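## Task

Remove the roll of masking tape from the cupboard and set it down on the desk, then close both cupboard doors completely. Slamming a door while opening or closing it counts as failure, as does the robot tipping over or finishing at a lean. Anything that stays in place only because the robot is holding it does not count. At the end the gripper must release everything and the robot must back away.

## Robot and tools

ROBOT. A simulated Hello Robot Stretch 3 with a single arm. It has a two-wheel base 0.33 m long and 0.34 m wide, a lift that slides up a mast, and a telescoping arm that sticks out of the robot's RIGHT side. The arm ends in a wrist (yaw, pitch, roll) and a two-finger gripper. The head (pan, tilt) carries head_camera and nav_camera; wrist_camera rides on the gripper. The base cannot slide sideways, so moving the gripper along the robot's forward direction means driving. Turns pivot about the point midway between the drive wheels, 0.05 m behind the front edge. Stowed with the wrist folded, a turn sweeps a 0.28 m radius; an unfolded, level gripper reaches past that. A loose object may occasionally get nudged by something external.

FRAMES. Base frame: origin on the floor between the drive wheels, x forward, y left, z up. hand_pose is reported in this frame, located where the closed fingertips meet; with all wrist joints at zero its x points up, y back toward the mast, z toward the robot's rear. The odometry frame is the base frame as it was when the scene began; base_odometry comes from wheel rotation, so slipping shows up as travel. Heading is in radians, positive to the left, -3.142 to 3.142.

TOOL execute_actions. Arguments: "actions", a list holding one action or nothing (empty just reports state and images), and optional "cameras", a list of names from head_camera, nav_camera, wrist_camera, all (missing, null or ["all"] returns every camera; [] returns none). An action may contain:
- "base": exactly one relative command. translate_m is a straight drive offset in metres from the base's last reported position, forward positive, -1 to 1. rotate_rad is an on-the-spot turn offset in radians, counter-clockwise (left) positive, -3.2 to 3.2.
- "joints": a single object mapping joint names to absolute targets: lift_m 0 to 1.1 m (arm height); arm_m 0 to 0.52 m (extension); wrist_yaw_rad -1.345 to 4.42 (0 along the arm, positive swings toward the front, 3.0 folds over the base); wrist_pitch_rad -1.57 to 0.451 (0 level, negative tips fingers down); wrist_roll_rad -2.911 to 2.911 (0 fingers side by side, level); gripper_m -0.089 to 0.179 (larger is wider; the real fingertip gap is 0.007 less when nearly shut, 0.025 less when fully open, and zero below 0.007); head_pan_rad -3.953 to 1.73 (0 forward, positive left, -1.57 faces along the arm); head_tilt_rad -1.53 to 0.419 (negative looks down). Done tolerances: lift and arm ±0.004, yaw and roll ±0.02, pitch ±0.05, gripper ±0.004, head ±0.02.
- "contact_limits": {"arm_m": effort percent 1 to 100}; the arm stops (contact_stop) when its effort hits that value (negative sense when retracting). Lower means gentler, but too low stops immediately. It also caps the arm's holding force until the next action.
All motions in an action start at once and may finish at different times; each action lasts at most 15 s. A joint or base left out of an action may still be driving toward an earlier target. An unknown key or out-of-range number rejects the whole call with no motion. If a result reports a stop, any later execute_actions, wait or finished_scene calls in the same reply are skipped.

TOOL wait: {"seconds": 0 to 10}; commands nothing and returns the same state and images.
TOOL zoom_image: {"camera": name, "region": [x0, y0, x1, y1]} in pixels of that camera's latest full image, top-left origin, at most 504 by 504. Image sizes: head_camera 896x504 (delivered sideways), nav_camera 672x504 fisheye, wrist_camera 644x364.
TOOL finished_scene: {"scene": current scene number}; irreversible, ends the scene once the last command has been held, reports success and gives the next task.

RESULT LINES. base_status and joint_status describe how each motion of the last accepted action ended: done (for the base this only means the wheels turned enough), off_target (stopped short and may still be pushing), contact_stop, time_out, torque_fault (after these the old target is dropped). on_its_own covers uncommanded joints; its "held at" is a held target, not a position. joint_positions, hand_pose, motor_effort (percent, sign toward higher values, peak in brackets; biased and noisy; positive wheel effort pushes forward). lidar_m: 12 distances in metres from the base origin, 30 degree sectors, 1st straight ahead then counter-clockwise (4th left, 7th behind, 10th right), "-" means nothing seen; plane 0.17 m high, range 0.15 to 12, misses glass and thin legs, own parts can block sectors 5, 6, 9, 10. wrist_depth_mm and head_depth_mm: 7x7 grids of median depth in mm from top left. turned_by_wheels and turned_by_imu: rotation since last result. base_tilt in degrees (forward, right positive; fixed error up to about 4). contact_limits line shows active, default and maximum. pictures lists image order. Camera calibration (K, distortion, T_world_to_cam in the base frame) was supplied; wrist-camera pose errors grow with arm extension.

SPEED. Fast base (0.30 m/s, 1.9 rad/s) only when stowed: lift_m under 0.30, arm_m under 0.03, wrist_yaw_rad over 2.54; otherwise 0.10 m/s and 0.63 rad/s.

GRIPPING. Command gripper_m below the object width to grasp (lower squeezes harder; overly hard triggers a stall guard and slipping). To release, open at least 0.02 beyond the touching value. Readings do not confirm a grasp.

CAUTIONS. Fold or unfold the wrist only with lift_m 0.32 to 0.95, wrist_pitch_rad -0.4, roll near 0; once folded the lift may go down to 0.25. With yaw below -0.4, keep pitch at -0.5 or lower. Arm and lift go slack after contact_stop; base, wrist and head have no contact stop and keep pushing; a wrist pushing hard for seconds shuts off for 10 s. Pushing into something rigid with the gripper above about 0.45 m, a second push after a contact_stop, driving while holding or hooking something fixed, or snagging furniture (worst in reverse) can tip the robot: reverse the last move in small steps, pull the gripper free, and lower lift_m to about 0.2 if it stays tilted. Avoid dropping items, slamming doors and hard hits.

Each tool is called after "Call:" as name(argument=value, ...), one argument or row to a line, values as JSON.

## Session

I'll start by checking the robot's state and looking at the scene.

Call:
execute_actions(
  actions=[],
)

Scene clock: 0.00 s.
base_odometry: x=+0.000 y=+0.000 heading=+0.000 (m, m, rad; odometry frame)
turned_by_wheels: +0.000 (rad since the last result)
turned_by_imu: +0.000 (rad since the last result)
base_tilt: forward=-1.8 right=+1.1 (deg)
lidar_m: 1.12 1.16 1.41 2.75 2.95 2.90 2.15 2.17 2.04 1.46 1.53 1.25
head_depth_mm: 1139 1155 1164 1170 1179 1196 1202 / 1121 1134 1142 1151 1160 1167 1186 / 1096 1117 1113 1131 1137 1141 1159 / 1077 1086 1092 1105 1116 1125 1141 / 1062 1066 1077 1085 1093 1108 1113 / 1030 1035 1043 1061 1059 1067 1079 / 1036 1041 1053 1063 1079 1081 1089
base_status: not commanded
joint_positions: lift_m=+0.545 arm_m=-0.002 wrist_yaw_rad=+2.938 wrist_pitch_rad=-0.541 wrist_roll_rad=-0.001 gripper_m=+0.037 head_pan_rad=-0.003 head_tilt_rad=-0.018
joint_status: not commanded
motor_effort: left_wheel=+0 right_wheel=+1 lift_m=+40 arm_m=+0 wrist_yaw_rad=+0 wrist_pitch_rad=+7 wrist_roll_rad=+0 gripper_m=+0 head_pan_rad=-1 head_tilt_rad=+2 (%)
hand_pose: x=+0.0206 y=+0.0598 z=+0.5313 quat_wxyz=(+0.257, +0.696, +0.119, +0.659) (m; base frame)
wrist_depth_mm: - - - - - - 966 / - - - - - - 983 / - - - - - - - / - - - - - - - / 854 862 907 903 887 920 916 / 738 719 - 767 783 768 781 / 652 656 667 670 662 685 678
pictures: head_camera (sideways: a quarter turn clockwise sets it upright), nav_camera (sideways: a quarter turn counterclockwise sets it upright), wrist_camera
Images, in order (width x height): head_camera 896x504, nav_camera 672x504, wrist_camera 644x364.

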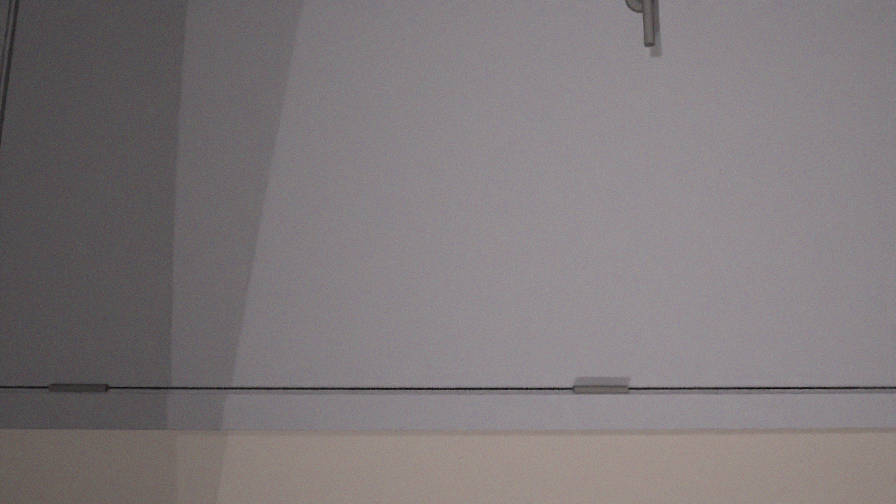

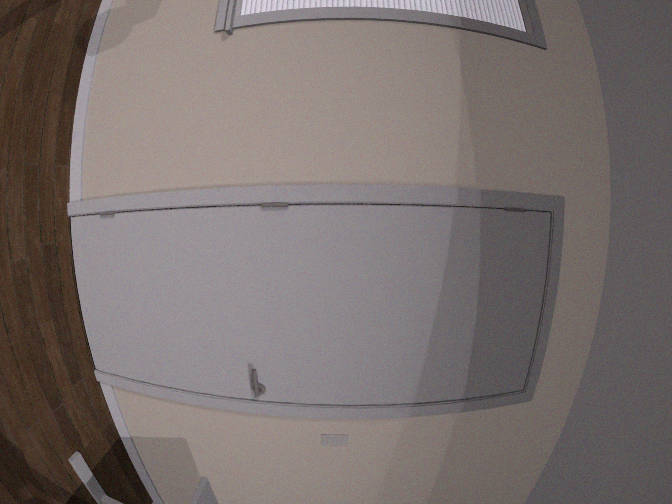

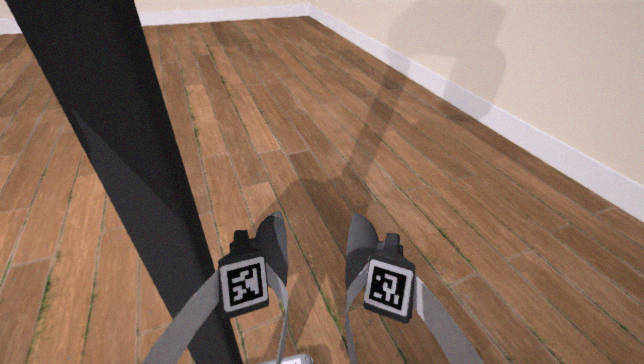

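Call:
execute_actions(
  actions=[
    {"joints": {"head_pan_rad": -1.57, "head_tilt_rad": -0.4}},
  ],
  cameras=["nav_camera", "head_camera"],
)

Call:
execute_actions(
  actions=[
    {"joints": {"head_pan_rad": -3.14, "head_tilt_rad": -0.4}},
  ],
  cameras=["nav_camera", "head_camera"],
)

Call:
execute_actions(
  actions=[
    {"joints": {"head_pan_rad": 1.57, "head_tilt_rad": -0.4}},
  ],
  cameras=["nav_camera", "head_camera"],
)

Scene clock: 14.13 s.
base_odometry: x=+0.000 y=+0.000 heading=+0.000 (m, m, rad; odometry frame)
turned_by_wheels: +0.000 (rad since the last result)
turned_by_imu: -0.001 (rad since the last result)
base_tilt: forward=-1.8 right=+1.1 (deg)
lidar_m: 1.12 1.16 1.41 2.75 2.96 2.91 2.15 2.17 2.04 1.46 1.53 1.26
head_depth_mm: 1655 1772 1943 2054 2244 1715 1385 / 1641 1757 1919 1457 2178 1714 1384 / 1598 1745 1868 1457 2094 1721 1379 / 1585 1680 1841 1447 2136 1713 1384 / 1530 1689 1810 1452 2063 1721 1380 / 1521 1646 1790 1457 2046 1721 1388 / 1500 1624 1760 1441 2054 1710 1377
base_status: not commanded
joint_positions: lift_m=+0.545 arm_m=-0.002 wrist_yaw_rad=+2.938 wrist_pitch_rad=-0.541 wrist_roll_rad=-0.001 gripper_m=+0.037 head_pan_rad=-1.563 head_tilt_rad=-0.395
joint_status: all done
motor_effort: left_wheel=+0(0) right_wheel=+1(1) lift_m=+40(40) arm_m=+0(0) wrist_yaw_rad=+0(1) wrist_pitch_rad=+7(8) wrist_roll_rad=+1(0) gripper_m=+1(0) head_pan_rad=-4(37) head_tilt_rad=-1(20) (%)
hand_pose: x=+0.0206 y=+0.0598 z=+0.5313 quat_wxyz=(+0.257, +0.696, +0.119, +0.659) (m; base frame)
wrist_depth_mm: - - - - - - 964 / - - - - - - - / - - - - - - - / - - - - - - - / 856 861 912 872 901 908 907 / 730 744 - 763 774 778 786 / 638 651 669 669 672 669 687
pictures: head_camera (sideways: a quarter turn clockwise sets it upright), nav_camera (sideways: a quarter turn counterclockwise sets it upright)
camera_calibration (this result's frames):
head_camera: T_world_to_cam=[[0.020928, 0.430463, -0.902366, 1.19922], [0.999413, 0.015486, 0.0305662, -0.0407742], [0.0271317, -0.902475, -0.429886, 0.518808], [0, 0, 0, 1]] pos_world=[0.00157682, -0.0473772, 1.30641]
nav_camera: T_world_to_cam=[[0.00157291, -0.390942, 0.920414, -1.15836], [-0.999799, -0.0189941, -0.0063591, 0.0648502], [0.0199685, -0.920219, -0.390894, 0.46548], [0, 0, 0, 1]] pos_world=[0.0573643, -0.0232764, 1.24854]
Images, in order (width x height): head_camera 896x504, nav_camera 672x504.

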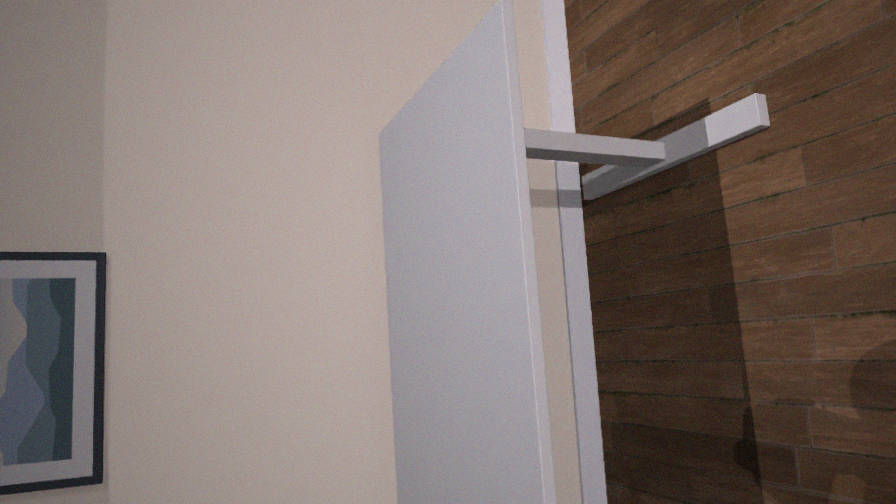

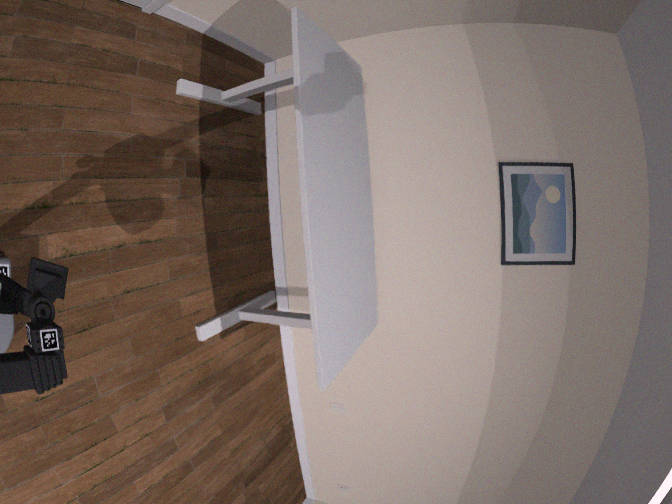

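Scene clock: 15.43 s.
base_odometry: x=+0.000 y=+0.000 heading=+0.000 (m, m, rad; odometry frame)
turned_by_wheels: +0.000 (rad since the last result)
turned_by_imu: +0.000 (rad since the last result)
base_tilt: forward=-1.8 right=+1.1 (deg)
lidar_m: 1.12 1.16 1.41 2.75 2.95 2.89 2.16 2.17 2.04 1.46 1.53 1.25
head_depth_mm: 2388 2593 2832 3034 2245 1714 1385 / 2378 2547 2738 2956 2257 1707 1385 / 2319 2500 2692 2910 2250 1708 1391 / 2290 2430 2168 2376 2250 1718 1389 / 2238 2376 2136 2319 2263 1715 1388 / 2215 2379 2098 2283 2279 1718 1385 / 2179 2353 2115 2649 2224 1709 1375
base_status: not commanded
joint_positions: lift_m=+0.545 arm_m=-0.002 wrist_yaw_rad=+2.938 wrist_pitch_rad=-0.541 wrist_roll_rad=-0.001 gripper_m=+0.037 head_pan_rad=-3.133 head_tilt_rad=-0.395
joint_status: all done
motor_effort: left_wheel=+0(0) right_wheel=+0(1) lift_m=+40(40) arm_m=+0(0) wrist_yaw_rad=+0(0) wrist_pitch_rad=+7(8) wrist_roll_rad=+0(0) gripper_m=+0(0) head_pan_rad=-3(37) head_tilt_rad=-1(3) (%)
hand_pose: x=+0.0206 y=+0.0598 z=+0.5313 quat_wxyz=(+0.257, +0.696, +0.119, +0.659) (m; base frame)
wrist_depth_mm: - - - - - - 982 / - - - - - - 980 / - - - - - - - / - - - - - - - / 838 845 900 909 922 890 904 / 733 739 - 767 794 776 775 / 658 651 659 672 664 671 684
pictures: head_camera (sideways: a quarter turn clockwise sets it upright), nav_camera (sideways: a quarter turn counterclockwise sets it upright)
camera_calibration (this result's frames):
head_camera: T_world_to_cam=[[0.430683, -0.0205814, -0.902268, 1.19659], [0.0162796, -0.9994, 0.0305679, -0.0347792], [-0.902356, -0.0278536, -0.43009, 0.524743], [0, 0, 0, 1]] pos_world=[-0.0412818, 0.00448525, 1.3064]
nav_camera: T_world_to_cam=[[-0.391149, -0.00188786, 0.920326, -1.15585], [-0.0197934, 0.999784, -0.00636158, 0.0588754], [-0.920115, -0.0207047, -0.391102, 0.471485], [0, 0, 0, 1]] pos_world=[-0.0171233, -0.0512828, 1.24853]
Images, in order (width x height): head_camera 896x504, nav_camera 672x504.

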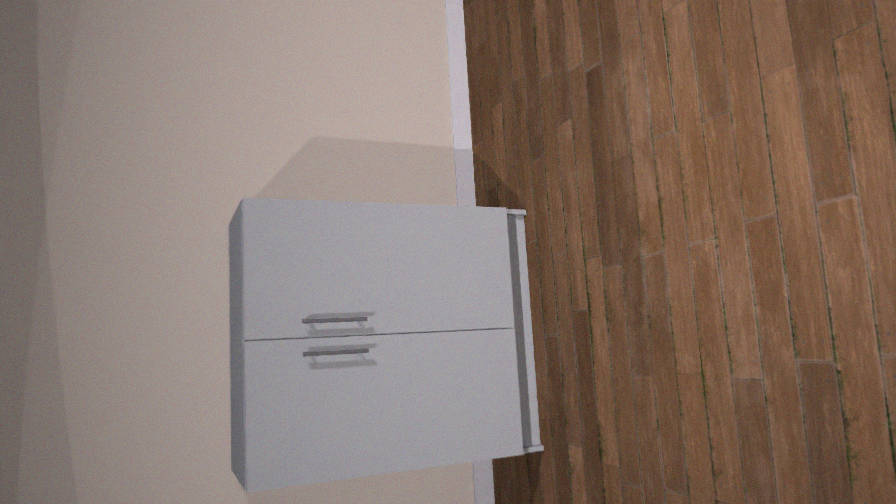

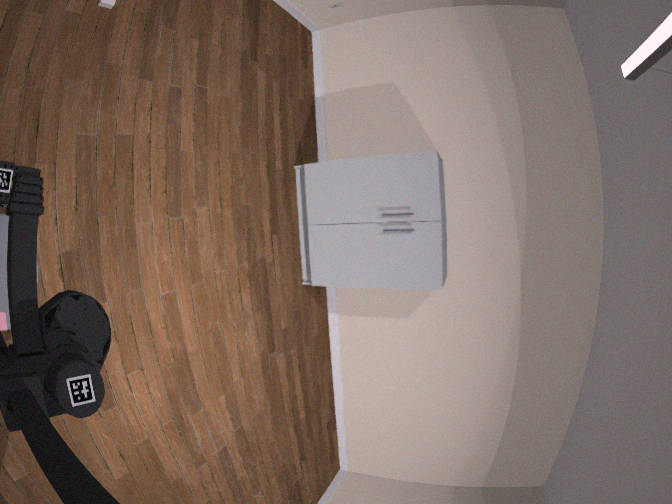

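Scene clock: 17.97 s.
base_odometry: x=+0.000 y=+0.000 heading=+0.000 (m, m, rad; odometry frame)
turned_by_wheels: +0.000 (rad since the last result)
turned_by_imu: +0.000 (rad since the last result)
base_tilt: forward=-1.8 right=+1.2 (deg)
lidar_m: 1.12 1.16 1.41 2.75 2.96 2.91 2.16 2.17 2.04 1.46 1.53 1.26
head_depth_mm: 2174 2246 2308 2347 2216 1724 1375 / 2639 2812 2974 2940 2248 1717 1385 / 2631 2792 3068 3214 2272 1703 1391 / 2568 2798 3005 3147 2261 1718 1383 / 2517 2742 2978 3098 2249 1709 1379 / 2514 2651 2915 3051 2258 1718 1381 / 2470 2581 2799 3000 2252 1695 1393
base_status: not commanded
joint_positions: lift_m=+0.545 arm_m=-0.002 wrist_yaw_rad=+2.938 wrist_pitch_rad=-0.541 wrist_roll_rad=-0.001 gripper_m=+0.037 head_pan_rad=+1.563 head_tilt_rad=-0.395
joint_status: all done
motor_effort: left_wheel=+0(0) right_wheel=+1(1) lift_m=+41(41) arm_m=+0(0) wrist_yaw_rad=-1(0) wrist_pitch_rad=+7(7) wrist_roll_rad=+0(0) gripper_m=+0(0) head_pan_rad=+2(36) head_tilt_rad=+0(2) (%)
hand_pose: x=+0.0206 y=+0.0598 z=+0.5313 quat_wxyz=(+0.257, +0.696, +0.119, +0.659) (m; base frame)
wrist_depth_mm: - - - - - - 952 / - - - - - - - / - - - - - - - / - - - - - - - / 856 844 911 875 908 906 891 / 732 748 - 761 775 761 777 / 637 649 664 678 665 687 696
pictures: head_camera (sideways: a quarter turn clockwise sets it upright), nav_camera (sideways: a quarter turn counterclockwise sets it upright)
camera_calibration (this result's frames):
head_camera: T_world_to_cam=[[-0.0278397, -0.430275, -0.902268, 1.19939], [-0.999533, 0.000572407, 0.0305679, -0.0285828], [-0.0126361, 0.902698, -0.43009, 0.519316], [0, 0, 0, 1]] pos_world=[0.0113835, 0.0472995, 1.3064]
nav_camera: T_world_to_cam=[[0.0047071, 0.391125, 0.920326, -1.15826], [0.999975, 0.00293447, -0.00636158, 0.0526548], [-0.00518884, 0.920333, -0.391102, 0.465904], [0, 0, 0, 1]] pos_world=[-0.0447839, 0.0240846, 1.24853]
Images, in order (width x height): head_camera 896x504, nav_camera 672x504.

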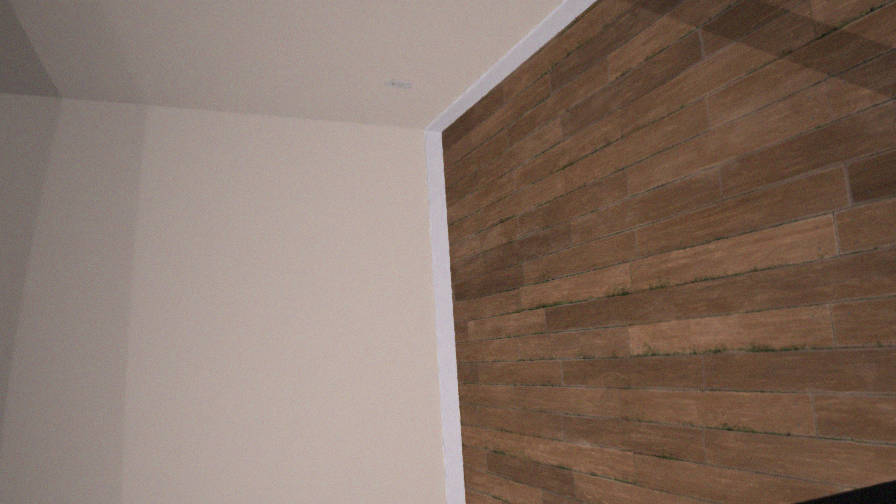

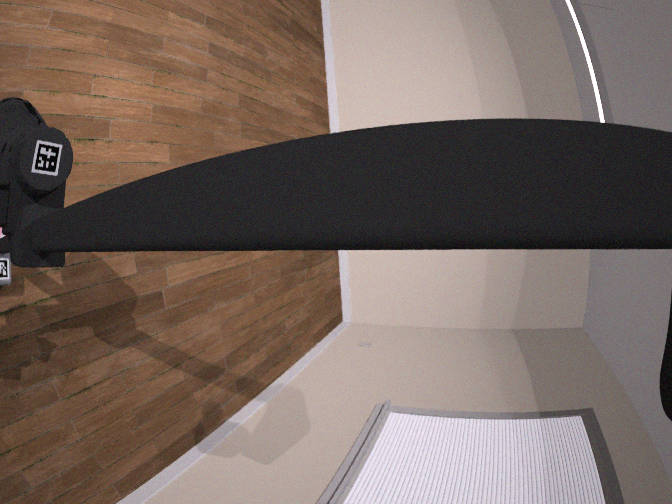

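Call:
execute_actions(
  actions=[
    {"base": {"rotate_rad": 0.132}, "joints": {"lift_m": 0.28, "head_pan_rad": -3.14, "head_tilt_rad": -0.4}},
  ],
  cameras=[],
)

Call:
execute_actions(
  actions=[
    {"base": {"translate_m": -1.0}},
  ],
  cameras=["head_camera"],
)

Scene clock: 98.97 s.
base_odometry: x=+0.000 y=+0.000 heading=+0.132 (m, m, rad; odometry frame)
turned_by_wheels: +0.132 (rad since the last result)
turned_by_imu: +0.128 (rad since the last result)
base_tilt: forward=-1.8 right=+1.1 (deg)
lidar_m: 1.13 1.19 1.57 2.95 3.02 2.76 2.16 2.69 1.46 1.84 1.53 1.19
head_depth_mm: 2292 2433 2664 2864 2267 1716 1379 / 2270 2426 2600 2834 2284 1731 1378 / 2286 2409 2162 2332 2265 1714 1373 / 2271 2439 2134 2338 2242 1719 1380 / 2255 2401 2123 2324 2270 1715 1378 / 2259 2390 2538 2807 2246 1711 1377 / 2269 2446 2642 2797 2256 1710 1372
base_status: done
joint_positions: lift_m=+0.280 arm_m=-0.002 wrist_yaw_rad=+2.938 wrist_pitch_rad=-0.541 wrist_roll_rad=-0.001 gripper_m=+0.037 head_pan_rad=-3.133 head_tilt_rad=-0.395
joint_status: all done
motor_effort: left_wheel=-2(7) right_wheel=+3(7) lift_m=+31(27) arm_m=+0(0) wrist_yaw_rad=-1(0) wrist_pitch_rad=+7(8) wrist_roll_rad=+0(0) gripper_m=+0(0) head_pan_rad=-5(36) head_tilt_rad=-2(0) (%)
hand_pose: x=+0.0206 y=+0.0598 z=+0.2664 quat_wxyz=(+0.257, +0.696, +0.119, +0.659) (m; base frame)
wrist_depth_mm: - - - - - - - / 980 - - - - - - / 754 - 784 807 816 829 849 / 605 - 624 638 642 657 667 / 515 510 546 553 536 541 545 / 457 - - - 470 461 472 / - - - - 397 406 404
pictures: none
No camera images: the call's "cameras" was empty. Leave "cameras" out to get every camera's image.

Scene clock: 103.97 s.
base_odometry: x=-0.991 y=-0.132 heading=+0.132 (m, m, rad; odometry frame)
turned_by_wheels: +0.000 (rad since the last result)
turned_by_imu: -0.004 (rad since the last result)
base_tilt: forward=-1.8 right=+1.2 (deg)
lidar_m: 2.12 2.21 2.92 2.89 2.43 1.22 1.16 1.19 1.99 1.89 1.51 2.22
head_depth_mm: 1391 1506 1204 1275 1889 1725 1375 / 1392 1506 1181 1234 1351 1511 1383 / 1382 1495 1177 1231 1347 1497 1390 / 1388 1496 1181 1227 1347 1495 1380 / 1380 1484 1167 1218 1342 1491 1378 / 1371 1469 1168 1222 1342 1490 1379 / 1366 1481 1161 1221 1363 1551 1385
base_status: done
joint_positions: lift_m=+0.280 arm_m=-0.002 wrist_yaw_rad=+2.938 wrist_pitch_rad=-0.541 wrist_roll_rad=-0.001 gripper_m=+0.037 head_pan_rad=-3.133 head_tilt_rad=-0.396
joint_status: not commanded
motor_effort: left_wheel=-1(14) right_wheel=+2(6) lift_m=+31(30) arm_m=+0(0) wrist_yaw_rad=-1(1) wrist_pitch_rad=+7(7) wrist_roll_rad=+0(1) gripper_m=+1(1) head_pan_rad=-3(4) head_tilt_rad=-1(1) (%)
hand_pose: x=+0.0206 y=+0.0598 z=+0.2664 quat_wxyz=(+0.257, +0.696, +0.119, +0.659) (m; base frame)
wrist_depth_mm: - - - - - - - / 970 - - - - - - / 735 - 770 800 810 825 805 / 611 - 622 640 646 644 647 / 516 506 538 551 544 546 544 / 453 - - - 465 464 468 / - - - - 399 407 406
pictures: head_camera (sideways: a quarter turn clockwise sets it upright)
camera_calibration (this result's frames):
head_camera: T_world_to_cam=[[0.431645, -0.0206745, -0.901807, 1.19599], [0.0160117, -0.999404, 0.0305759, -0.0347879], [-0.901902, -0.0276373, -0.431056, 0.525998], [0, 0, 0, 1]] pos_world=[-0.0412855, 0.00449635, 1.30635]
Images, in order (width x height): head_camera 896x504.

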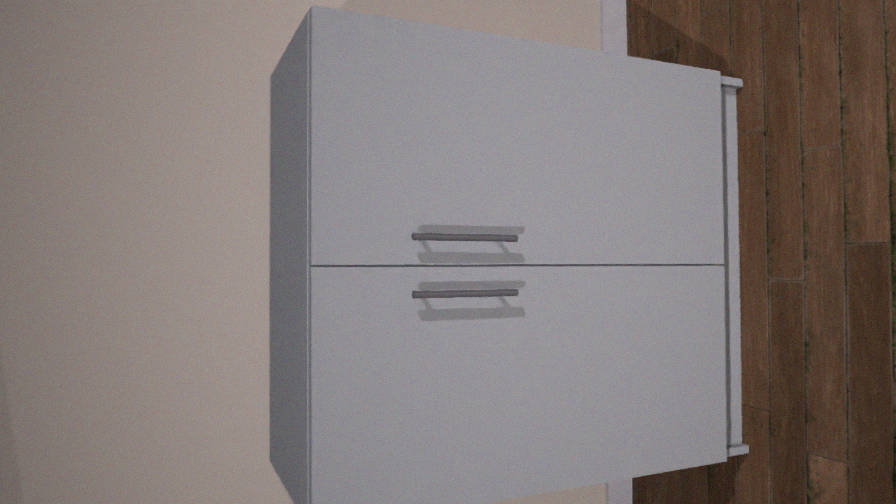

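Call:
execute_actions(
  actions=[
    {"base": {"translate_m": -0.3}},
  ],
  cameras=[],
)

Call:
execute_actions(
  actions=[
    {"base": {"rotate_rad": -1.53}, "joints": {"lift_m": 0.7, "wrist_pitch_rad": -0.4, "head_pan_rad": -1.57, "head_tilt_rad": -0.6}},
  ],
  cameras=[],
)

Call:
execute_actions(
  actions=[
    {"joints": {"wrist_yaw_rad": 0.0, "gripper_m": 0.09}},
  ],
  cameras=[],
)

Call:
execute_actions(
  actions=[
    {"joints": {"wrist_pitch_rad": 0.0}},
  ],
)

Scene clock: 201.13 s.
base_odometry: x=-1.289 y=-0.171 heading=+0.132 (m, m, rad; odometry frame)
turned_by_wheels: +0.000 (rad since the last result)
turned_by_imu: -0.002 (rad since the last result)
base_tilt: forward=-1.7 right=+1.1 (deg)
lidar_m: 2.41 2.51 3.04 2.88 1.99 0.90 0.86 0.88 1.80 1.90 1.64 2.47
head_depth_mm: 1132 1214 1066 907 998 1104 1299 / 1133 1213 1065 906 993 1103 1239 / 1125 1209 1063 901 989 1098 1234 / 1121 1210 1057 898 972 1092 1235 / 1113 1202 1054 897 972 1092 1215 / 1110 1195 1046 893 980 1079 1206 / 1107 1191 1051 891 975 1080 1214
base_status: done
joint_positions: lift_m=+0.280 arm_m=-0.002 wrist_yaw_rad=+2.938 wrist_pitch_rad=-0.541 wrist_roll_rad=-0.001 gripper_m=+0.037 head_pan_rad=-3.133 head_tilt_rad=-0.396
joint_status: not commanded
motor_effort: left_wheel=-1(12) right_wheel=+2(7) lift_m=+31(30) arm_m=+1(0) wrist_yaw_rad=-1(1) wrist_pitch_rad=+7(7) wrist_roll_rad=+0(0) gripper_m=-1(1) head_pan_rad=-3(3) head_tilt_rad=-1(1) (%)
hand_pose: x=+0.0206 y=+0.0598 z=+0.2664 quat_wxyz=(+0.257, +0.696, +0.119, +0.659) (m; base frame)
wrist_depth_mm: - - - - - - - / 989 - - - - - - / 748 - 771 803 809 817 830 / 620 - 636 639 660 660 655 / 516 505 538 550 551 544 555 / 451 - - - 469 462 469 / - - - - 397 406 410
pictures: none
No camera images: the call's "cameras" was empty. Leave "cameras" out to get every camera's image.

Scene clock: 205.80 s.
base_odometry: x=-1.289 y=-0.171 heading=-1.398 (m, m, rad; odometry frame)
turned_by_wheels: -1.530 (rad since the last result)
turned_by_imu: -1.495 (rad since the last result)
base_tilt: forward=-1.7 right=+1.1 (deg)
lidar_m: 1.90 1.64 2.47 2.43 2.55 2.98 2.87 1.87 0.89 0.86 0.89 1.91
head_depth_mm: 1110 911 872 992 1158 1369 1224 / 1106 906 872 996 1155 1343 1223 / 1108 902 873 989 1157 1355 1230 / 1109 905 872 991 1166 1351 1221 / 1108 897 876 999 1165 1372 1231 / 1118 897 880 1000 1166 1363 1228 / 1111 897 879 1001 1171 1379 1218
base_status: done
joint_positions: lift_m=+0.700 arm_m=-0.002 wrist_yaw_rad=+2.938 wrist_pitch_rad=-0.418 wrist_roll_rad=-0.001 gripper_m=+0.037 head_pan_rad=-1.577 head_tilt_rad=-0.593
joint_status: all done
motor_effort: left_wheel=+1(10) right_wheel=-1(8) lift_m=+49(51) arm_m=+1(0) wrist_yaw_rad=+0(0) wrist_pitch_rad=+10(12) wrist_roll_rad=+1(0) gripper_m=+0(1) head_pan_rad=+2(36) head_tilt_rad=-3(16) (%)
hand_pose: x=+0.0240 y=+0.0765 z=+0.7123 quat_wxyz=(+0.216, +0.702, +0.076, +0.674) (m; base frame)
wrist_depth_mm: - - - - - - - / - - - - - - - / - - - - - - - / - - - - - - - / - - - - - - - / - - - - - - - / 869 858 881 888 902 887 918
pictures: none
No camera images: the call's "cameras" was empty. Leave "cameras" out to get every camera's image.

Scene clock: 208.27 s.
base_odometry: x=-1.289 y=-0.171 heading=-1.398 (m, m, rad; odometry frame)
turned_by_wheels: +0.000 (rad since the last result)
turned_by_imu: +0.000 (rad since the last result)
base_tilt: forward=-1.9 right=+1.2 (deg)
lidar_m: 1.90 1.64 2.47 2.42 2.55 2.98 2.88 1.87 0.89 0.86 0.89 1.90
head_depth_mm: 1101 910 869 990 1148 1377 1223 / 1110 906 870 994 1152 1346 1232 / 1110 905 871 991 1154 1355 1236 / 1114 902 877 991 1162 1349 1254 / 1109 897 874 1000 1167 1350 1223 / 1115 900 878 1005 1166 1367 1227 / 1113 895 879 999 1173 1375 1219
base_status: not commanded
joint_positions: lift_m=+0.700 arm_m=-0.002 wrist_yaw_rad=+0.002 wrist_pitch_rad=-0.418 wrist_roll_rad=-0.001 gripper_m=+0.090 head_pan_rad=-1.577 head_tilt_rad=-0.593
joint_status: all done
motor_effort: left_wheel=+2(2) right_wheel=-1(1) lift_m=+49(49) arm_m=+0(0) wrist_yaw_rad=-2(3) wrist_pitch_rad=+10(11) wrist_roll_rad=+0(0) gripper_m=+1(80) head_pan_rad=+3(2) head_tilt_rad=-2(2) (%)
hand_pose: x=-0.0210 y=-0.3676 z=+0.7123 quat_wxyz=(+0.692, +0.148, -0.691, -0.146) (m; base frame)
wrist_depth_mm: 559 537 552 547 556 562 - / - 591 598 596 604 609 - / - 648 652 653 645 674 - / - 710 706 712 715 749 - / - 796 797 803 778 - - / - - 942 913 920 - - / 873 897 878 892 906 916 905
pictures: none
No camera images: the call's "cameras" was empty. Leave "cameras" out to get every camera's image.

Scene clock: 209.27 s.
base_odometry: x=-1.289 y=-0.171 heading=-1.398 (m, m, rad; odometry frame)
turned_by_wheels: +0.000 (rad since the last result)
turned_by_imu: +0.000 (rad since the last result)
base_tilt: forward=-1.9 right=+1.1 (deg)
lidar_m: 1.90 1.63 2.47 2.42 2.55 2.98 2.88 1.88 0.89 0.86 0.89 1.90
head_depth_mm: 1106 910 868 988 1158 1377 1233 / 1104 907 870 992 1158 1351 1229 / 1108 902 876 990 1158 1349 1256 / 1115 905 873 993 1164 1352 1263 / 1113 900 874 1006 1163 1348 1223 / 1111 894 879 1003 1167 1357 1217 / 1114 897 882 1007 1170 1371 1217
base_status: not commanded
joint_positions: lift_m=+0.700 arm_m=-0.002 wrist_yaw_rad=+0.002 wrist_pitch_rad=-0.022 wrist_roll_rad=-0.001 gripper_m=+0.090 head_pan_rad=-1.577 head_tilt_rad=-0.593
joint_status: all done
motor_effort: left_wheel=+2(1) right_wheel=-1(1) lift_m=+49(49) arm_m=+0(0) wrist_yaw_rad=-3(3) wrist_pitch_rad=+13(13) wrist_roll_rad=+0(0) gripper_m=+0(1) head_pan_rad=+2(3) head_tilt_rad=-3(1) (%)
hand_pose: x=-0.0208 y=-0.3989 z=+0.8086 quat_wxyz=(+0.708, +0.009, -0.706, -0.007) (m; base frame)
wrist_depth_mm: 1000 580 587 589 580 594 - / - 583 589 596 595 605 - / - 598 598 608 609 628 - / - 611 610 620 625 635 - / - 632 627 643 640 658 - / - 649 664 654 681 663 - / - 662 681 671 689 - -
pictures: head_camera (sideways: a quarter turn clockwise sets it upright), nav_camera (sideways: a quarter turn counterclockwise sets it upright), wrist_camera
camera_calibration (this result's frames):
head_camera: T_world_to_cam=[[0.028056, 0.5993, -0.800033, 1.06573], [0.999494, -0.0048244, 0.0314369, -0.0419002], [0.0149804, -0.80051, -0.599132, 0.739089], [0, 0, 0, 1]] pos_world=[0.000906995, -0.0472467, 1.29675]
nav_camera: T_world_to_cam=[[-0.00502435, -0.564423, 0.82547, -1.03449], [-0.999959, -0.00337342, -0.00839301, 0.0674972], [0.00752187, -0.825479, -0.564383, 0.691296], [0, 0, 0, 1]] pos_world=[0.057097, -0.0130107, 1.24466]
wrist_camera: T_world_to_cam=[[-0.99992, 0.0111937, 0.00581869, -0.0213578], [-0.00382232, 0.170739, -0.985309, 0.900055], [-0.0120227, -0.985253, -0.170683, -0.0915667], [0, 0, 0, 1]] pos_world=[-0.0190167, -0.243652, 0.871327]
Images, in order (width x height): head_camera 896x504, nav_camera 672x504, wrist_camera 644x364.

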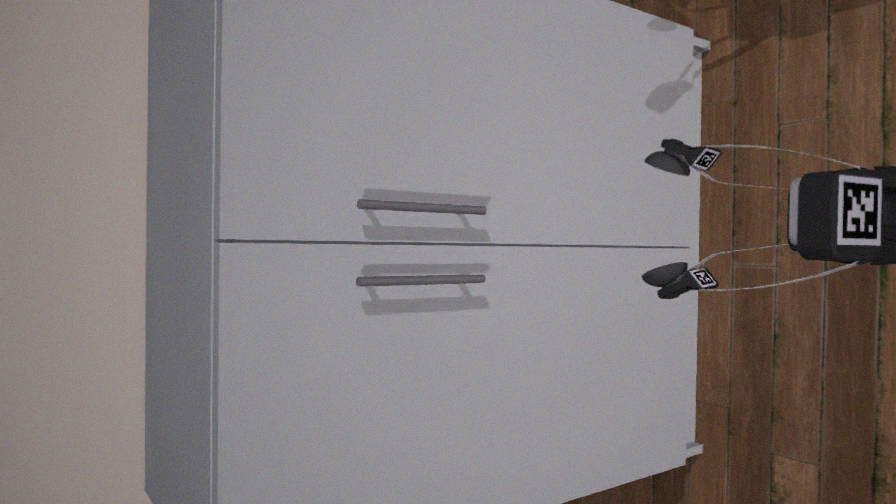

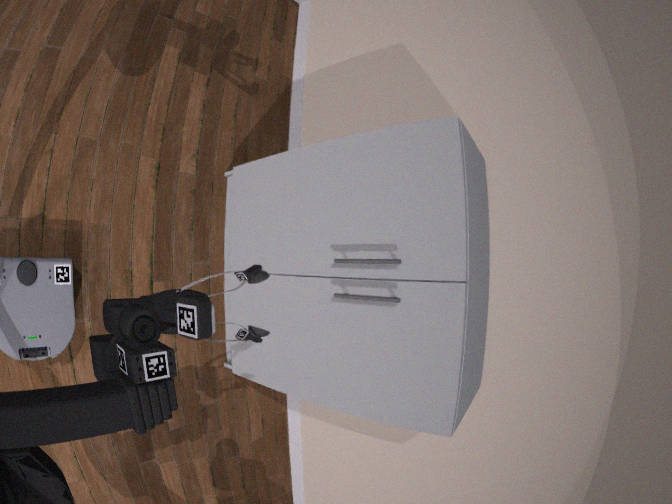

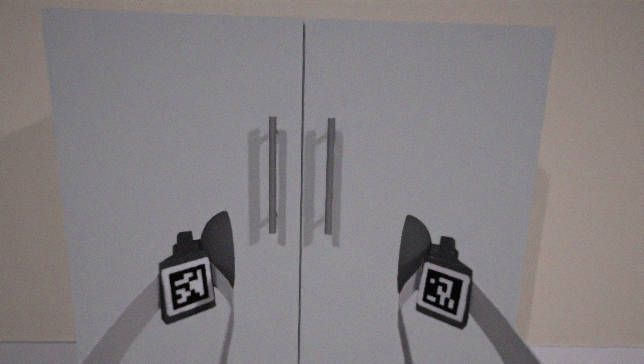

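Call:
execute_actions(
  actions=[
    {"base": {"translate_m": -0.025}, "joints": {"lift_m": 0.67, "arm_m": 0.28}},
  ],
  cameras=["wrist_camera", "head_camera"],
)

Scene clock: 244.73 s.
base_odometry: x=-1.293 y=-0.146 heading=-1.398 (m, m, rad; odometry frame)
turned_by_wheels: +0.000 (rad since the last result)
turned_by_imu: -0.001 (rad since the last result)
base_tilt: forward=-1.8 right=+1.1 (deg)
lidar_m: 1.92 1.66 2.47 2.43 2.56 2.95 2.86 1.87 0.89 0.86 0.89 1.91
head_depth_mm: 1102 912 869 990 1157 1408 1241 / 1108 906 868 995 1128 - 1215 / 1102 899 873 999 1105 1384 1216 / 1107 899 873 983 1158 1375 1222 / 1115 896 877 993 1169 1346 1233 / 1114 901 876 1002 1165 1366 1219 / 1111 893 880 1002 1171 1377 1221
base_status: done
joint_positions: lift_m=+0.670 arm_m=+0.280 wrist_yaw_rad=+0.001 wrist_pitch_rad=-0.021 wrist_roll_rad=-0.001 gripper_m=+0.090 head_pan_rad=-1.577 head_tilt_rad=-0.593
joint_status: all done
motor_effort: left_wheel=+1(5) right_wheel=-1(6) lift_m=+30(42) arm_m=+2(4) wrist_yaw_rad=-1(2) wrist_pitch_rad=+12(13) wrist_roll_rad=+0(0) gripper_m=+1(1) head_pan_rad=+2(2) head_tilt_rad=-2(1) (%)
hand_pose: x=-0.0212 y=-0.6804 z=+0.7796 quat_wxyz=(+0.708, +0.008, -0.706, -0.007) (m; base frame)
wrist_depth_mm: 305 306 309 309 311 312 317 / 310 312 315 320 319 323 324 / 320 322 321 326 326 331 333 / 329 329 331 336 336 335 347 / 333 336 343 342 345 347 352 / 347 347 353 355 360 361 364 / 354 362 365 368 369 372 375
pictures: head_camera (sideways: a quarter turn clockwise sets it upright), wrist_camera
camera_calibration (this result's frames):
head_camera: T_world_to_cam=[[0.0280561, 0.5993, -0.800033, 1.06573], [0.999494, -0.00482452, 0.0314369, -0.0419002], [0.0149803, -0.80051, -0.599132, 0.739089], [0, 0, 0, 1]] pos_world=[0.00090699, -0.0472467, 1.29675]
wrist_camera: T_world_to_cam=[[-0.999904, 0.012566, 0.00579817, -0.0174362], [-0.00358825, 0.169235, -0.985569, 0.918733], [-0.0133659, -0.985496, -0.169173, -0.375271], [0, 0, 0, 1]] pos_world=[-0.0191537, -0.525091, 0.84209]
Images, in order (width x height): head_camera 896x504, wrist_camera 644x364.

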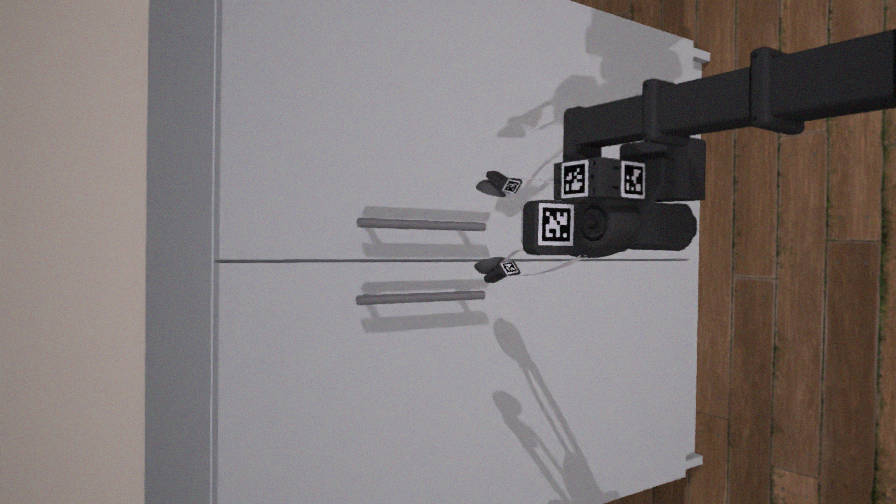

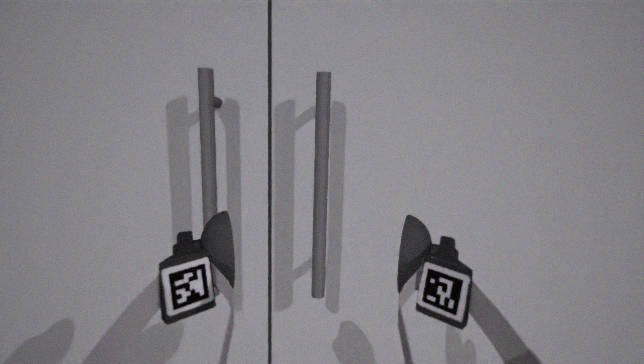

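Call:
execute_actions(
  actions=[
    {"joints": {"arm_m": 0.415}, "contact_limits": {"arm_m": 15}},
  ],
  cameras=["wrist_camera", "head_camera"],
)

Scene clock: 263.23 s.
base_odometry: x=-1.293 y=-0.146 heading=-1.398 (m, m, rad; odometry frame)
turned_by_wheels: +0.000 (rad since the last result)
turned_by_imu: -0.001 (rad since the last result)
base_tilt: forward=-1.8 right=+1.1 (deg)
lidar_m: 1.93 1.66 2.48 2.43 2.55 2.96 2.86 1.87 0.88 0.86 0.89 1.90
head_depth_mm: 1103 908 868 990 1149 1393 1246 / 1105 903 873 992 1137 - 1232 / 1107 903 876 961 1215 1347 1221 / 1109 901 872 961 1187 1355 1224 / 1111 899 877 991 1163 1355 1224 / 1112 900 879 1002 1165 1357 1221 / 1113 896 882 1007 1174 1374 1224
base_status: not commanded
joint_positions: lift_m=+0.670 arm_m=+0.415 wrist_yaw_rad=+0.001 wrist_pitch_rad=-0.021 wrist_roll_rad=-0.001 gripper_m=+0.090 head_pan_rad=-1.577 head_tilt_rad=-0.593
joint_status: all done
motor_effort: left_wheel=+1(1) right_wheel=+0(0) lift_m=+30(30) arm_m=+2(2) wrist_yaw_rad=-1(2) wrist_pitch_rad=+12(12) wrist_roll_rad=+0(0) gripper_m=+1(0) head_pan_rad=+2(4) head_tilt_rad=-3(2) (%)
contact_limits: arm_m 15 (drawing in: default 17, maximum 29; extending or still: default 25, maximum 40)
hand_pose: x=-0.0212 y=-0.8154 z=+0.7797 quat_wxyz=(+0.708, +0.008, -0.706, -0.007) (m; base frame)
wrist_depth_mm: 179 179 181 181 183 183 186 / 184 183 186 185 188 189 191 / 187 188 191 190 192 195 196 / 193 192 196 194 199 199 201 / 198 197 202 200 204 205 208 / 204 203 208 207 211 212 213 / 210 208 214 213 216 218 220
pictures: head_camera (sideways: a quarter turn clockwise sets it upright), wrist_camera
camera_calibration (this result's frames):
head_camera: T_world_to_cam=[[0.0280558, 0.5993, -0.800033, 1.06573], [0.999494, -0.00482416, 0.0314369, -0.0419002], [0.0149806, -0.80051, -0.599132, 0.739089], [0, 0, 0, 1]] pos_world=[0.000907007, -0.0472467, 1.29675]
wrist_camera: T_world_to_cam=[[-0.999904, 0.0125995, 0.00579774, -0.0157206], [-0.00358256, 0.169204, -0.985575, 0.941568], [-0.0133988, -0.9855, -0.169143, -0.508346], [0, 0, 0, 1]] pos_world=[-0.0191571, -0.660094, 0.842093]
Images, in order (width x height): head_camera 896x504, wrist_camera 644x364.

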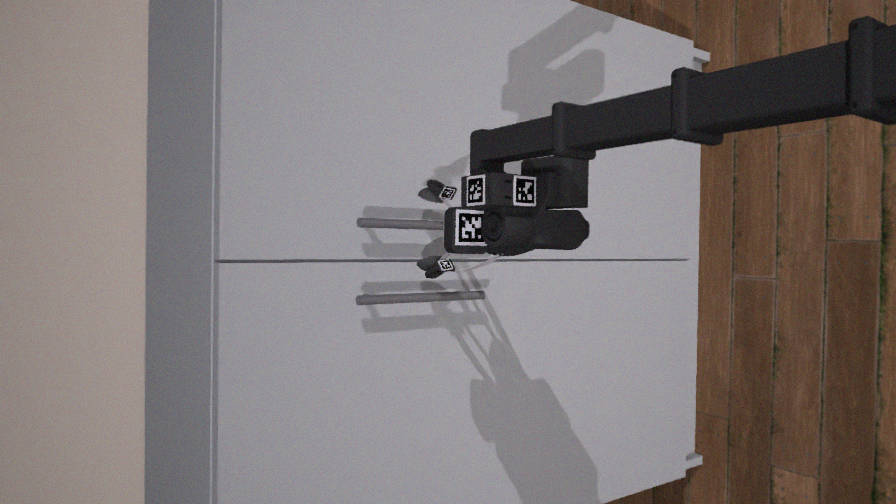

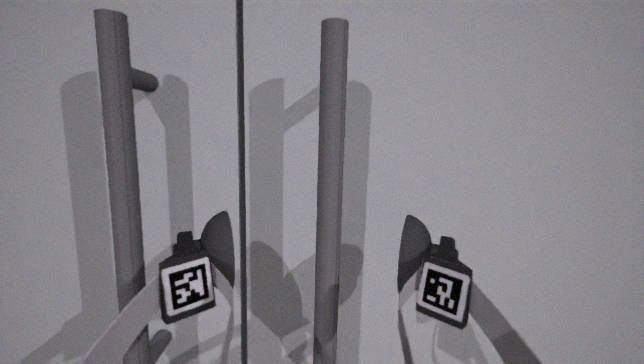

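Call:
execute_actions(
  actions=[
    {"base": {"translate_m": -0.005}, "joints": {"gripper_m": -0.01}},
  ],
  cameras=["wrist_camera"],
)

Scene clock: 271.53 s.
base_odometry: x=-1.294 y=-0.141 heading=-1.398 (m, m, rad; odometry frame)
turned_by_wheels: +0.000 (rad since the last result)
turned_by_imu: -0.001 (rad since the last result)
base_tilt: forward=-1.7 right=+1.2 (deg)
lidar_m: 1.93 1.66 2.49 2.42 2.55 2.96 2.85 1.87 0.89 0.86 0.89 1.90
head_depth_mm: 1103 910 870 992 1149 1395 1252 / 1105 902 867 997 1127 - 1219 / 1106 903 873 969 1210 1345 1227 / 1108 902 876 979 1191 1346 1226 / 1103 898 878 998 1165 1351 1227 / 1115 895 880 1004 1166 1349 1218 / 1110 900 883 1006 1164 1373 1227
base_status: done
joint_positions: lift_m=+0.670 arm_m=+0.415 wrist_yaw_rad=-0.001 wrist_pitch_rad=-0.021 wrist_roll_rad=-0.001 gripper_m=-0.010 head_pan_rad=-1.577 head_tilt_rad=-0.593
joint_status: all done
motor_effort: left_wheel=+1(3) right_wheel=+1(7) lift_m=+31(30) arm_m=+3(3) wrist_yaw_rad=+0(2) wrist_pitch_rad=+11(12) wrist_roll_rad=+0(1) gripper_m=-6(80) head_pan_rad=+2(3) head_tilt_rad=-2(2) (%)
hand_pose: x=-0.0216 y=-0.8154 z=+0.7797 quat_wxyz=(+0.708, +0.007, -0.706, -0.008) (m; base frame)
wrist_depth_mm: 177 179 182 182 184 184 186 / 183 183 186 185 188 189 192 / 188 188 191 190 194 195 197 / 193 192 196 196 199 201 201 / 198 198 201 201 205 206 208 / 203 204 206 - 210 213 213 / 210 210 212 213 216 219 220
pictures: wrist_camera
camera_calibration (this result's frames):
wrist_camera: T_world_to_cam=[[-0.999881, 0.0142645, 0.00579651, -0.0147873], [-0.00329959, 0.16921, -0.985575, 0.941577], [-0.0150395, -0.985477, -0.169143, -0.508368], [0, 0, 0, 1]] pos_world=[-0.0193243, -0.660098, 0.842093]
Images, in order (width x height): wrist_camera 644x364.

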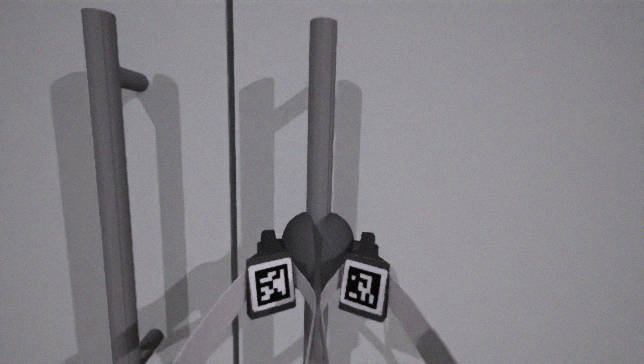

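Call:
execute_actions(
  actions=[
    {"joints": {"gripper_m": 0.06}},
  ],
  cameras=[],
)

Call:
execute_actions(
  actions=[
    {"joints": {"arm_m": 0.435}, "contact_limits": {"arm_m": 12}},
  ],
  cameras=["wrist_camera"],
)

Call:
execute_actions(
  actions=[
    {"joints": {"gripper_m": -0.01}},
  ],
  cameras=["wrist_camera"],
)

Scene clock: 282.10 s.
base_odometry: x=-1.294 y=-0.141 heading=-1.398 (m, m, rad; odometry frame)
turned_by_wheels: +0.000 (rad since the last result)
turned_by_imu: +0.000 (rad since the last result)
base_tilt: forward=-1.8 right=+1.1 (deg)
lidar_m: 1.94 1.66 2.48 2.43 2.55 2.95 2.85 1.88 0.89 0.86 0.90 1.91
head_depth_mm: 1097 911 868 991 1151 1398 1258 / 1108 903 870 992 1138 - 1227 / 1109 905 874 951 1217 1348 1223 / 1106 896 876 977 1190 1349 1218 / 1111 899 877 997 1163 1351 1228 / 1116 895 880 1003 1167 1353 1228 / 1118 897 879 1008 1169 1368 1223
base_status: not commanded
joint_positions: lift_m=+0.670 arm_m=+0.415 wrist_yaw_rad=-0.001 wrist_pitch_rad=-0.021 wrist_roll_rad=-0.001 gripper_m=+0.060 head_pan_rad=-1.577 head_tilt_rad=-0.593
joint_status: all done
motor_effort: left_wheel=+1(1) right_wheel=+0(0) lift_m=+31(30) arm_m=+3(3) wrist_yaw_rad=+0(0) wrist_pitch_rad=+11(12) wrist_roll_rad=+1(0) gripper_m=+0(80) head_pan_rad=+3(2) head_tilt_rad=-2(3) (%)
hand_pose: x=-0.0216 y=-0.8154 z=+0.7797 quat_wxyz=(+0.708, +0.007, -0.706, -0.008) (m; base frame)
wrist_depth_mm: 178 178 183 181 184 185 186 / 183 183 187 185 188 189 190 / 188 188 191 191 194 194 197 / 192 192 196 196 198 200 202 / 198 199 199 202 204 206 207 / 202 203 - 206 - 211 214 / 209 208 212 214 217 217 219
pictures: none
No camera images: the call's "cameras" was empty. Leave "cameras" out to get every camera's image.

Scene clock: 283.13 s.
base_odometry: x=-1.294 y=-0.141 heading=-1.398 (m, m, rad; odometry frame)
turned_by_wheels: +0.000 (rad since the last result)
turned_by_imu: +0.000 (rad since the last result)
base_tilt: forward=-1.8 right=+1.1 (deg)
lidar_m: 1.93 1.66 2.50 2.42 2.55 2.95 2.85 1.87 0.89 0.86 0.90 1.90
head_depth_mm: 1103 908 870 991 1156 1400 1251 / 1104 906 873 988 1124 - 1227 / 1105 901 871 957 1212 1351 1226 / 1110 903 875 980 1185 1352 1228 / 1111 900 882 999 1163 1362 1230 / 1110 897 875 1003 1164 1355 1221 / 1121 900 881 1006 1173 1369 1224
base_status: not commanded
joint_positions: lift_m=+0.670 arm_m=+0.434 wrist_yaw_rad=+0.000 wrist_pitch_rad=-0.022 wrist_roll_rad=-0.001 gripper_m=+0.060 head_pan_rad=-1.577 head_tilt_rad=-0.593
joint_status: all done
motor_effort: left_wheel=+1(1) right_wheel=+0(0) lift_m=+30(31) arm_m=+7(7) wrist_yaw_rad=-1(0) wrist_pitch_rad=+12(12) wrist_roll_rad=+0(0) gripper_m=-1(1) head_pan_rad=+2(2) head_tilt_rad=-2(3) (%)
contact_limits: arm_m 12 (drawing in: default 17, maximum 29; extending or still: default 25, maximum 40)
hand_pose: x=-0.0214 y=-0.8349 z=+0.7794 quat_wxyz=(+0.708, +0.008, -0.706, -0.008) (m; base frame)
wrist_depth_mm: 129 162 163 163 165 167 167 / 132 166 168 167 169 170 173 / 152 170 171 172 174 175 176 / 172 174 177 177 178 180 182 / 178 179 182 181 182 185 186 / 183 184 189 186 - 191 192 / 189 187 192 193 196 197 198
pictures: wrist_camera
camera_calibration (this result's frames):
wrist_camera: T_world_to_cam=[[-0.999894, 0.0133546, 0.00581068, -0.0150476], [-0.003454, 0.17015, -0.985412, 0.945289], [-0.0141485, -0.985328, -0.170086, -0.526731], [0, 0, 0, 1]] pos_world=[-0.0192334, -0.679643, 0.841997]
Images, in order (width x height): wrist_camera 644x364.

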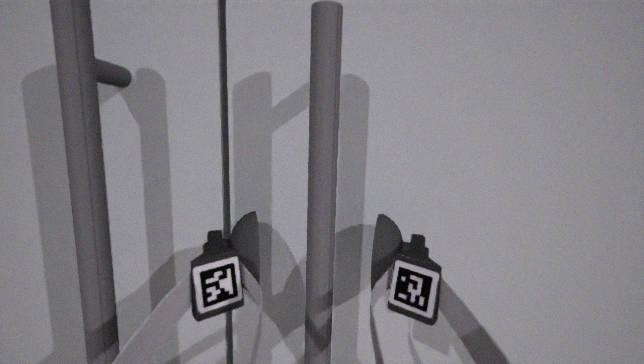

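Scene clock: 284.33 s.
base_odometry: x=-1.294 y=-0.141 heading=-1.398 (m, m, rad; odometry frame)
turned_by_wheels: +0.000 (rad since the last result)
turned_by_imu: +0.000 (rad since the last result)
base_tilt: forward=-1.9 right=+1.1 (deg)
lidar_m: 1.93 1.67 2.48 2.41 2.55 2.95 2.86 1.87 0.89 0.86 0.89 1.90
head_depth_mm: 1104 918 871 992 1150 1394 1252 / 1108 912 873 991 1132 - 1229 / 1108 908 874 968 1216 1352 1223 / 1116 907 874 981 1186 1355 1226 / 1115 907 878 1001 1163 1356 1231 / 1118 905 882 1006 1166 1371 1224 / 1114 903 882 1003 1172 1371 1222
base_status: not commanded
joint_positions: lift_m=+0.670 arm_m=+0.434 wrist_yaw_rad=+0.001 wrist_pitch_rad=-0.026 wrist_roll_rad=-0.001 gripper_m=-0.009 head_pan_rad=-1.577 head_tilt_rad=-0.593
joint_status: all done
motor_effort: left_wheel=+0(2) right_wheel=+0(0) lift_m=+30(30) arm_m=+11(11) wrist_yaw_rad=-1(1) wrist_pitch_rad=+15(15) wrist_roll_rad=+0(0) gripper_m=-18(95) head_pan_rad=+2(3) head_tilt_rad=-1(3) (%)
hand_pose: x=-0.0213 y=-0.8343 z=+0.7783 quat_wxyz=(+0.708, +0.010, -0.706, -0.009) (m; base frame)
wrist_depth_mm: 130 164 165 166 167 168 169 / 149 168 169 169 171 172 174 / 170 172 174 173 176 177 178 / 175 176 178 179 180 182 183 / 179 181 183 181 185 187 188 / 186 187 - 189 192 193 194 / 192 191 194 194 199 198 201
pictures: wrist_camera
camera_calibration (this result's frames):
wrist_camera: T_world_to_cam=[[-0.9999, 0.0128909, 0.00586962, -0.0153706], [-0.00353202, 0.174384, -0.984671, 0.947051], [-0.0137169, -0.984593, -0.174321, -0.522367], [0, 0, 0, 1]] pos_world=[-0.0191893, -0.679271, 0.841565]
Images, in order (width x height): wrist_camera 644x364.

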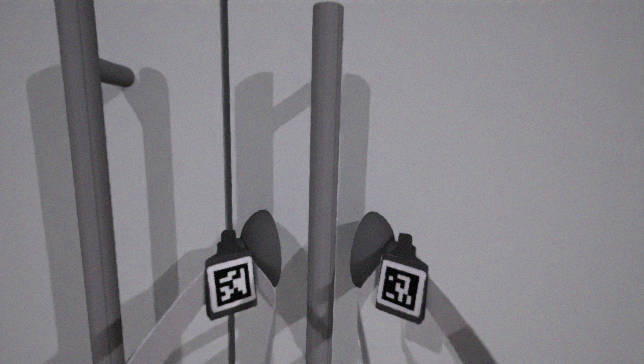

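Call:
execute_actions(
  actions=[
    {"joints": {"arm_m": 0.422}},
  ],
  cameras=["wrist_camera", "head_camera"],
)

Scene clock: 292.77 s.
base_odometry: x=-1.294 y=-0.141 heading=-1.398 (m, m, rad; odometry frame)
turned_by_wheels: +0.000 (rad since the last result)
turned_by_imu: -0.001 (rad since the last result)
base_tilt: forward=-1.7 right=+1.1 (deg)
lidar_m: 1.93 1.66 2.49 2.43 2.55 2.95 2.86 1.88 0.89 0.86 0.89 1.91
head_depth_mm: 1102 911 868 995 1155 1394 1257 / 1107 903 870 993 1138 - 1226 / 1104 903 874 958 1210 1342 1229 / 1108 895 875 976 1189 1349 1226 / 1109 894 879 999 1166 1358 1230 / 1110 901 877 1005 1167 1359 1220 / 1114 894 879 1002 1170 1374 1224
base_status: not commanded
joint_positions: lift_m=+0.670 arm_m=+0.422 wrist_yaw_rad=-0.001 wrist_pitch_rad=-0.020 wrist_roll_rad=-0.001 gripper_m=-0.010 head_pan_rad=-1.577 head_tilt_rad=-0.593
joint_status: all done
motor_effort: left_wheel=-1(4) right_wheel=+2(6) lift_m=+31(31) arm_m=-3(11) wrist_yaw_rad=+0(12) wrist_pitch_rad=+12(15) wrist_roll_rad=+0(0) gripper_m=-7(17) head_pan_rad=+2(2) head_tilt_rad=-2(2) (%)
hand_pose: x=-0.0217 y=-0.8231 z=+0.7797 quat_wxyz=(+0.708, +0.007, -0.706, -0.008) (m; base frame)
wrist_depth_mm: 169 172 173 174 176 177 177 / 175 176 178 178 180 182 184 / 180 180 184 183 186 187 188 / 185 186 188 187 190 192 193 / 190 189 192 173 195 197 199 / 195 195 197 - 202 202 204 / 201 201 204 204 207 209 210
pictures: head_camera (sideways: a quarter turn clockwise sets it upright), wrist_camera
camera_calibration (this result's frames):
head_camera: T_world_to_cam=[[0.0280492, 0.599414, -0.799948, 1.06562], [0.999494, -0.00481647, 0.0314371, -0.0419004], [0.0149909, -0.800425, -0.599246, 0.739236], [0, 0, 0, 1]] pos_world=[0.000907586, -0.047246, 1.29674]
wrist_camera: T_world_to_cam=[[-0.999881, 0.0144018, 0.00551543, -0.0143788], [-0.00300317, 0.168958, -0.985619, 0.94277], [-0.0151266, -0.985518, -0.168894, -0.516179], [0, 0, 0, 1]] pos_world=[-0.0193538, -0.667785, 0.842112]
Images, in order (width x height): head_camera 896x504, wrist_camera 644x364.

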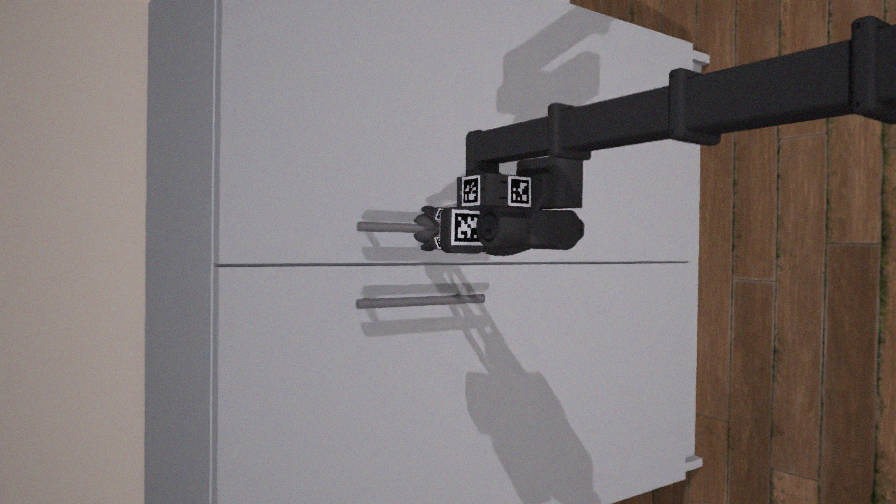

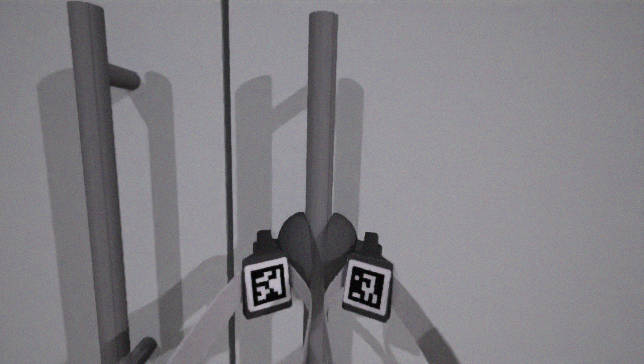

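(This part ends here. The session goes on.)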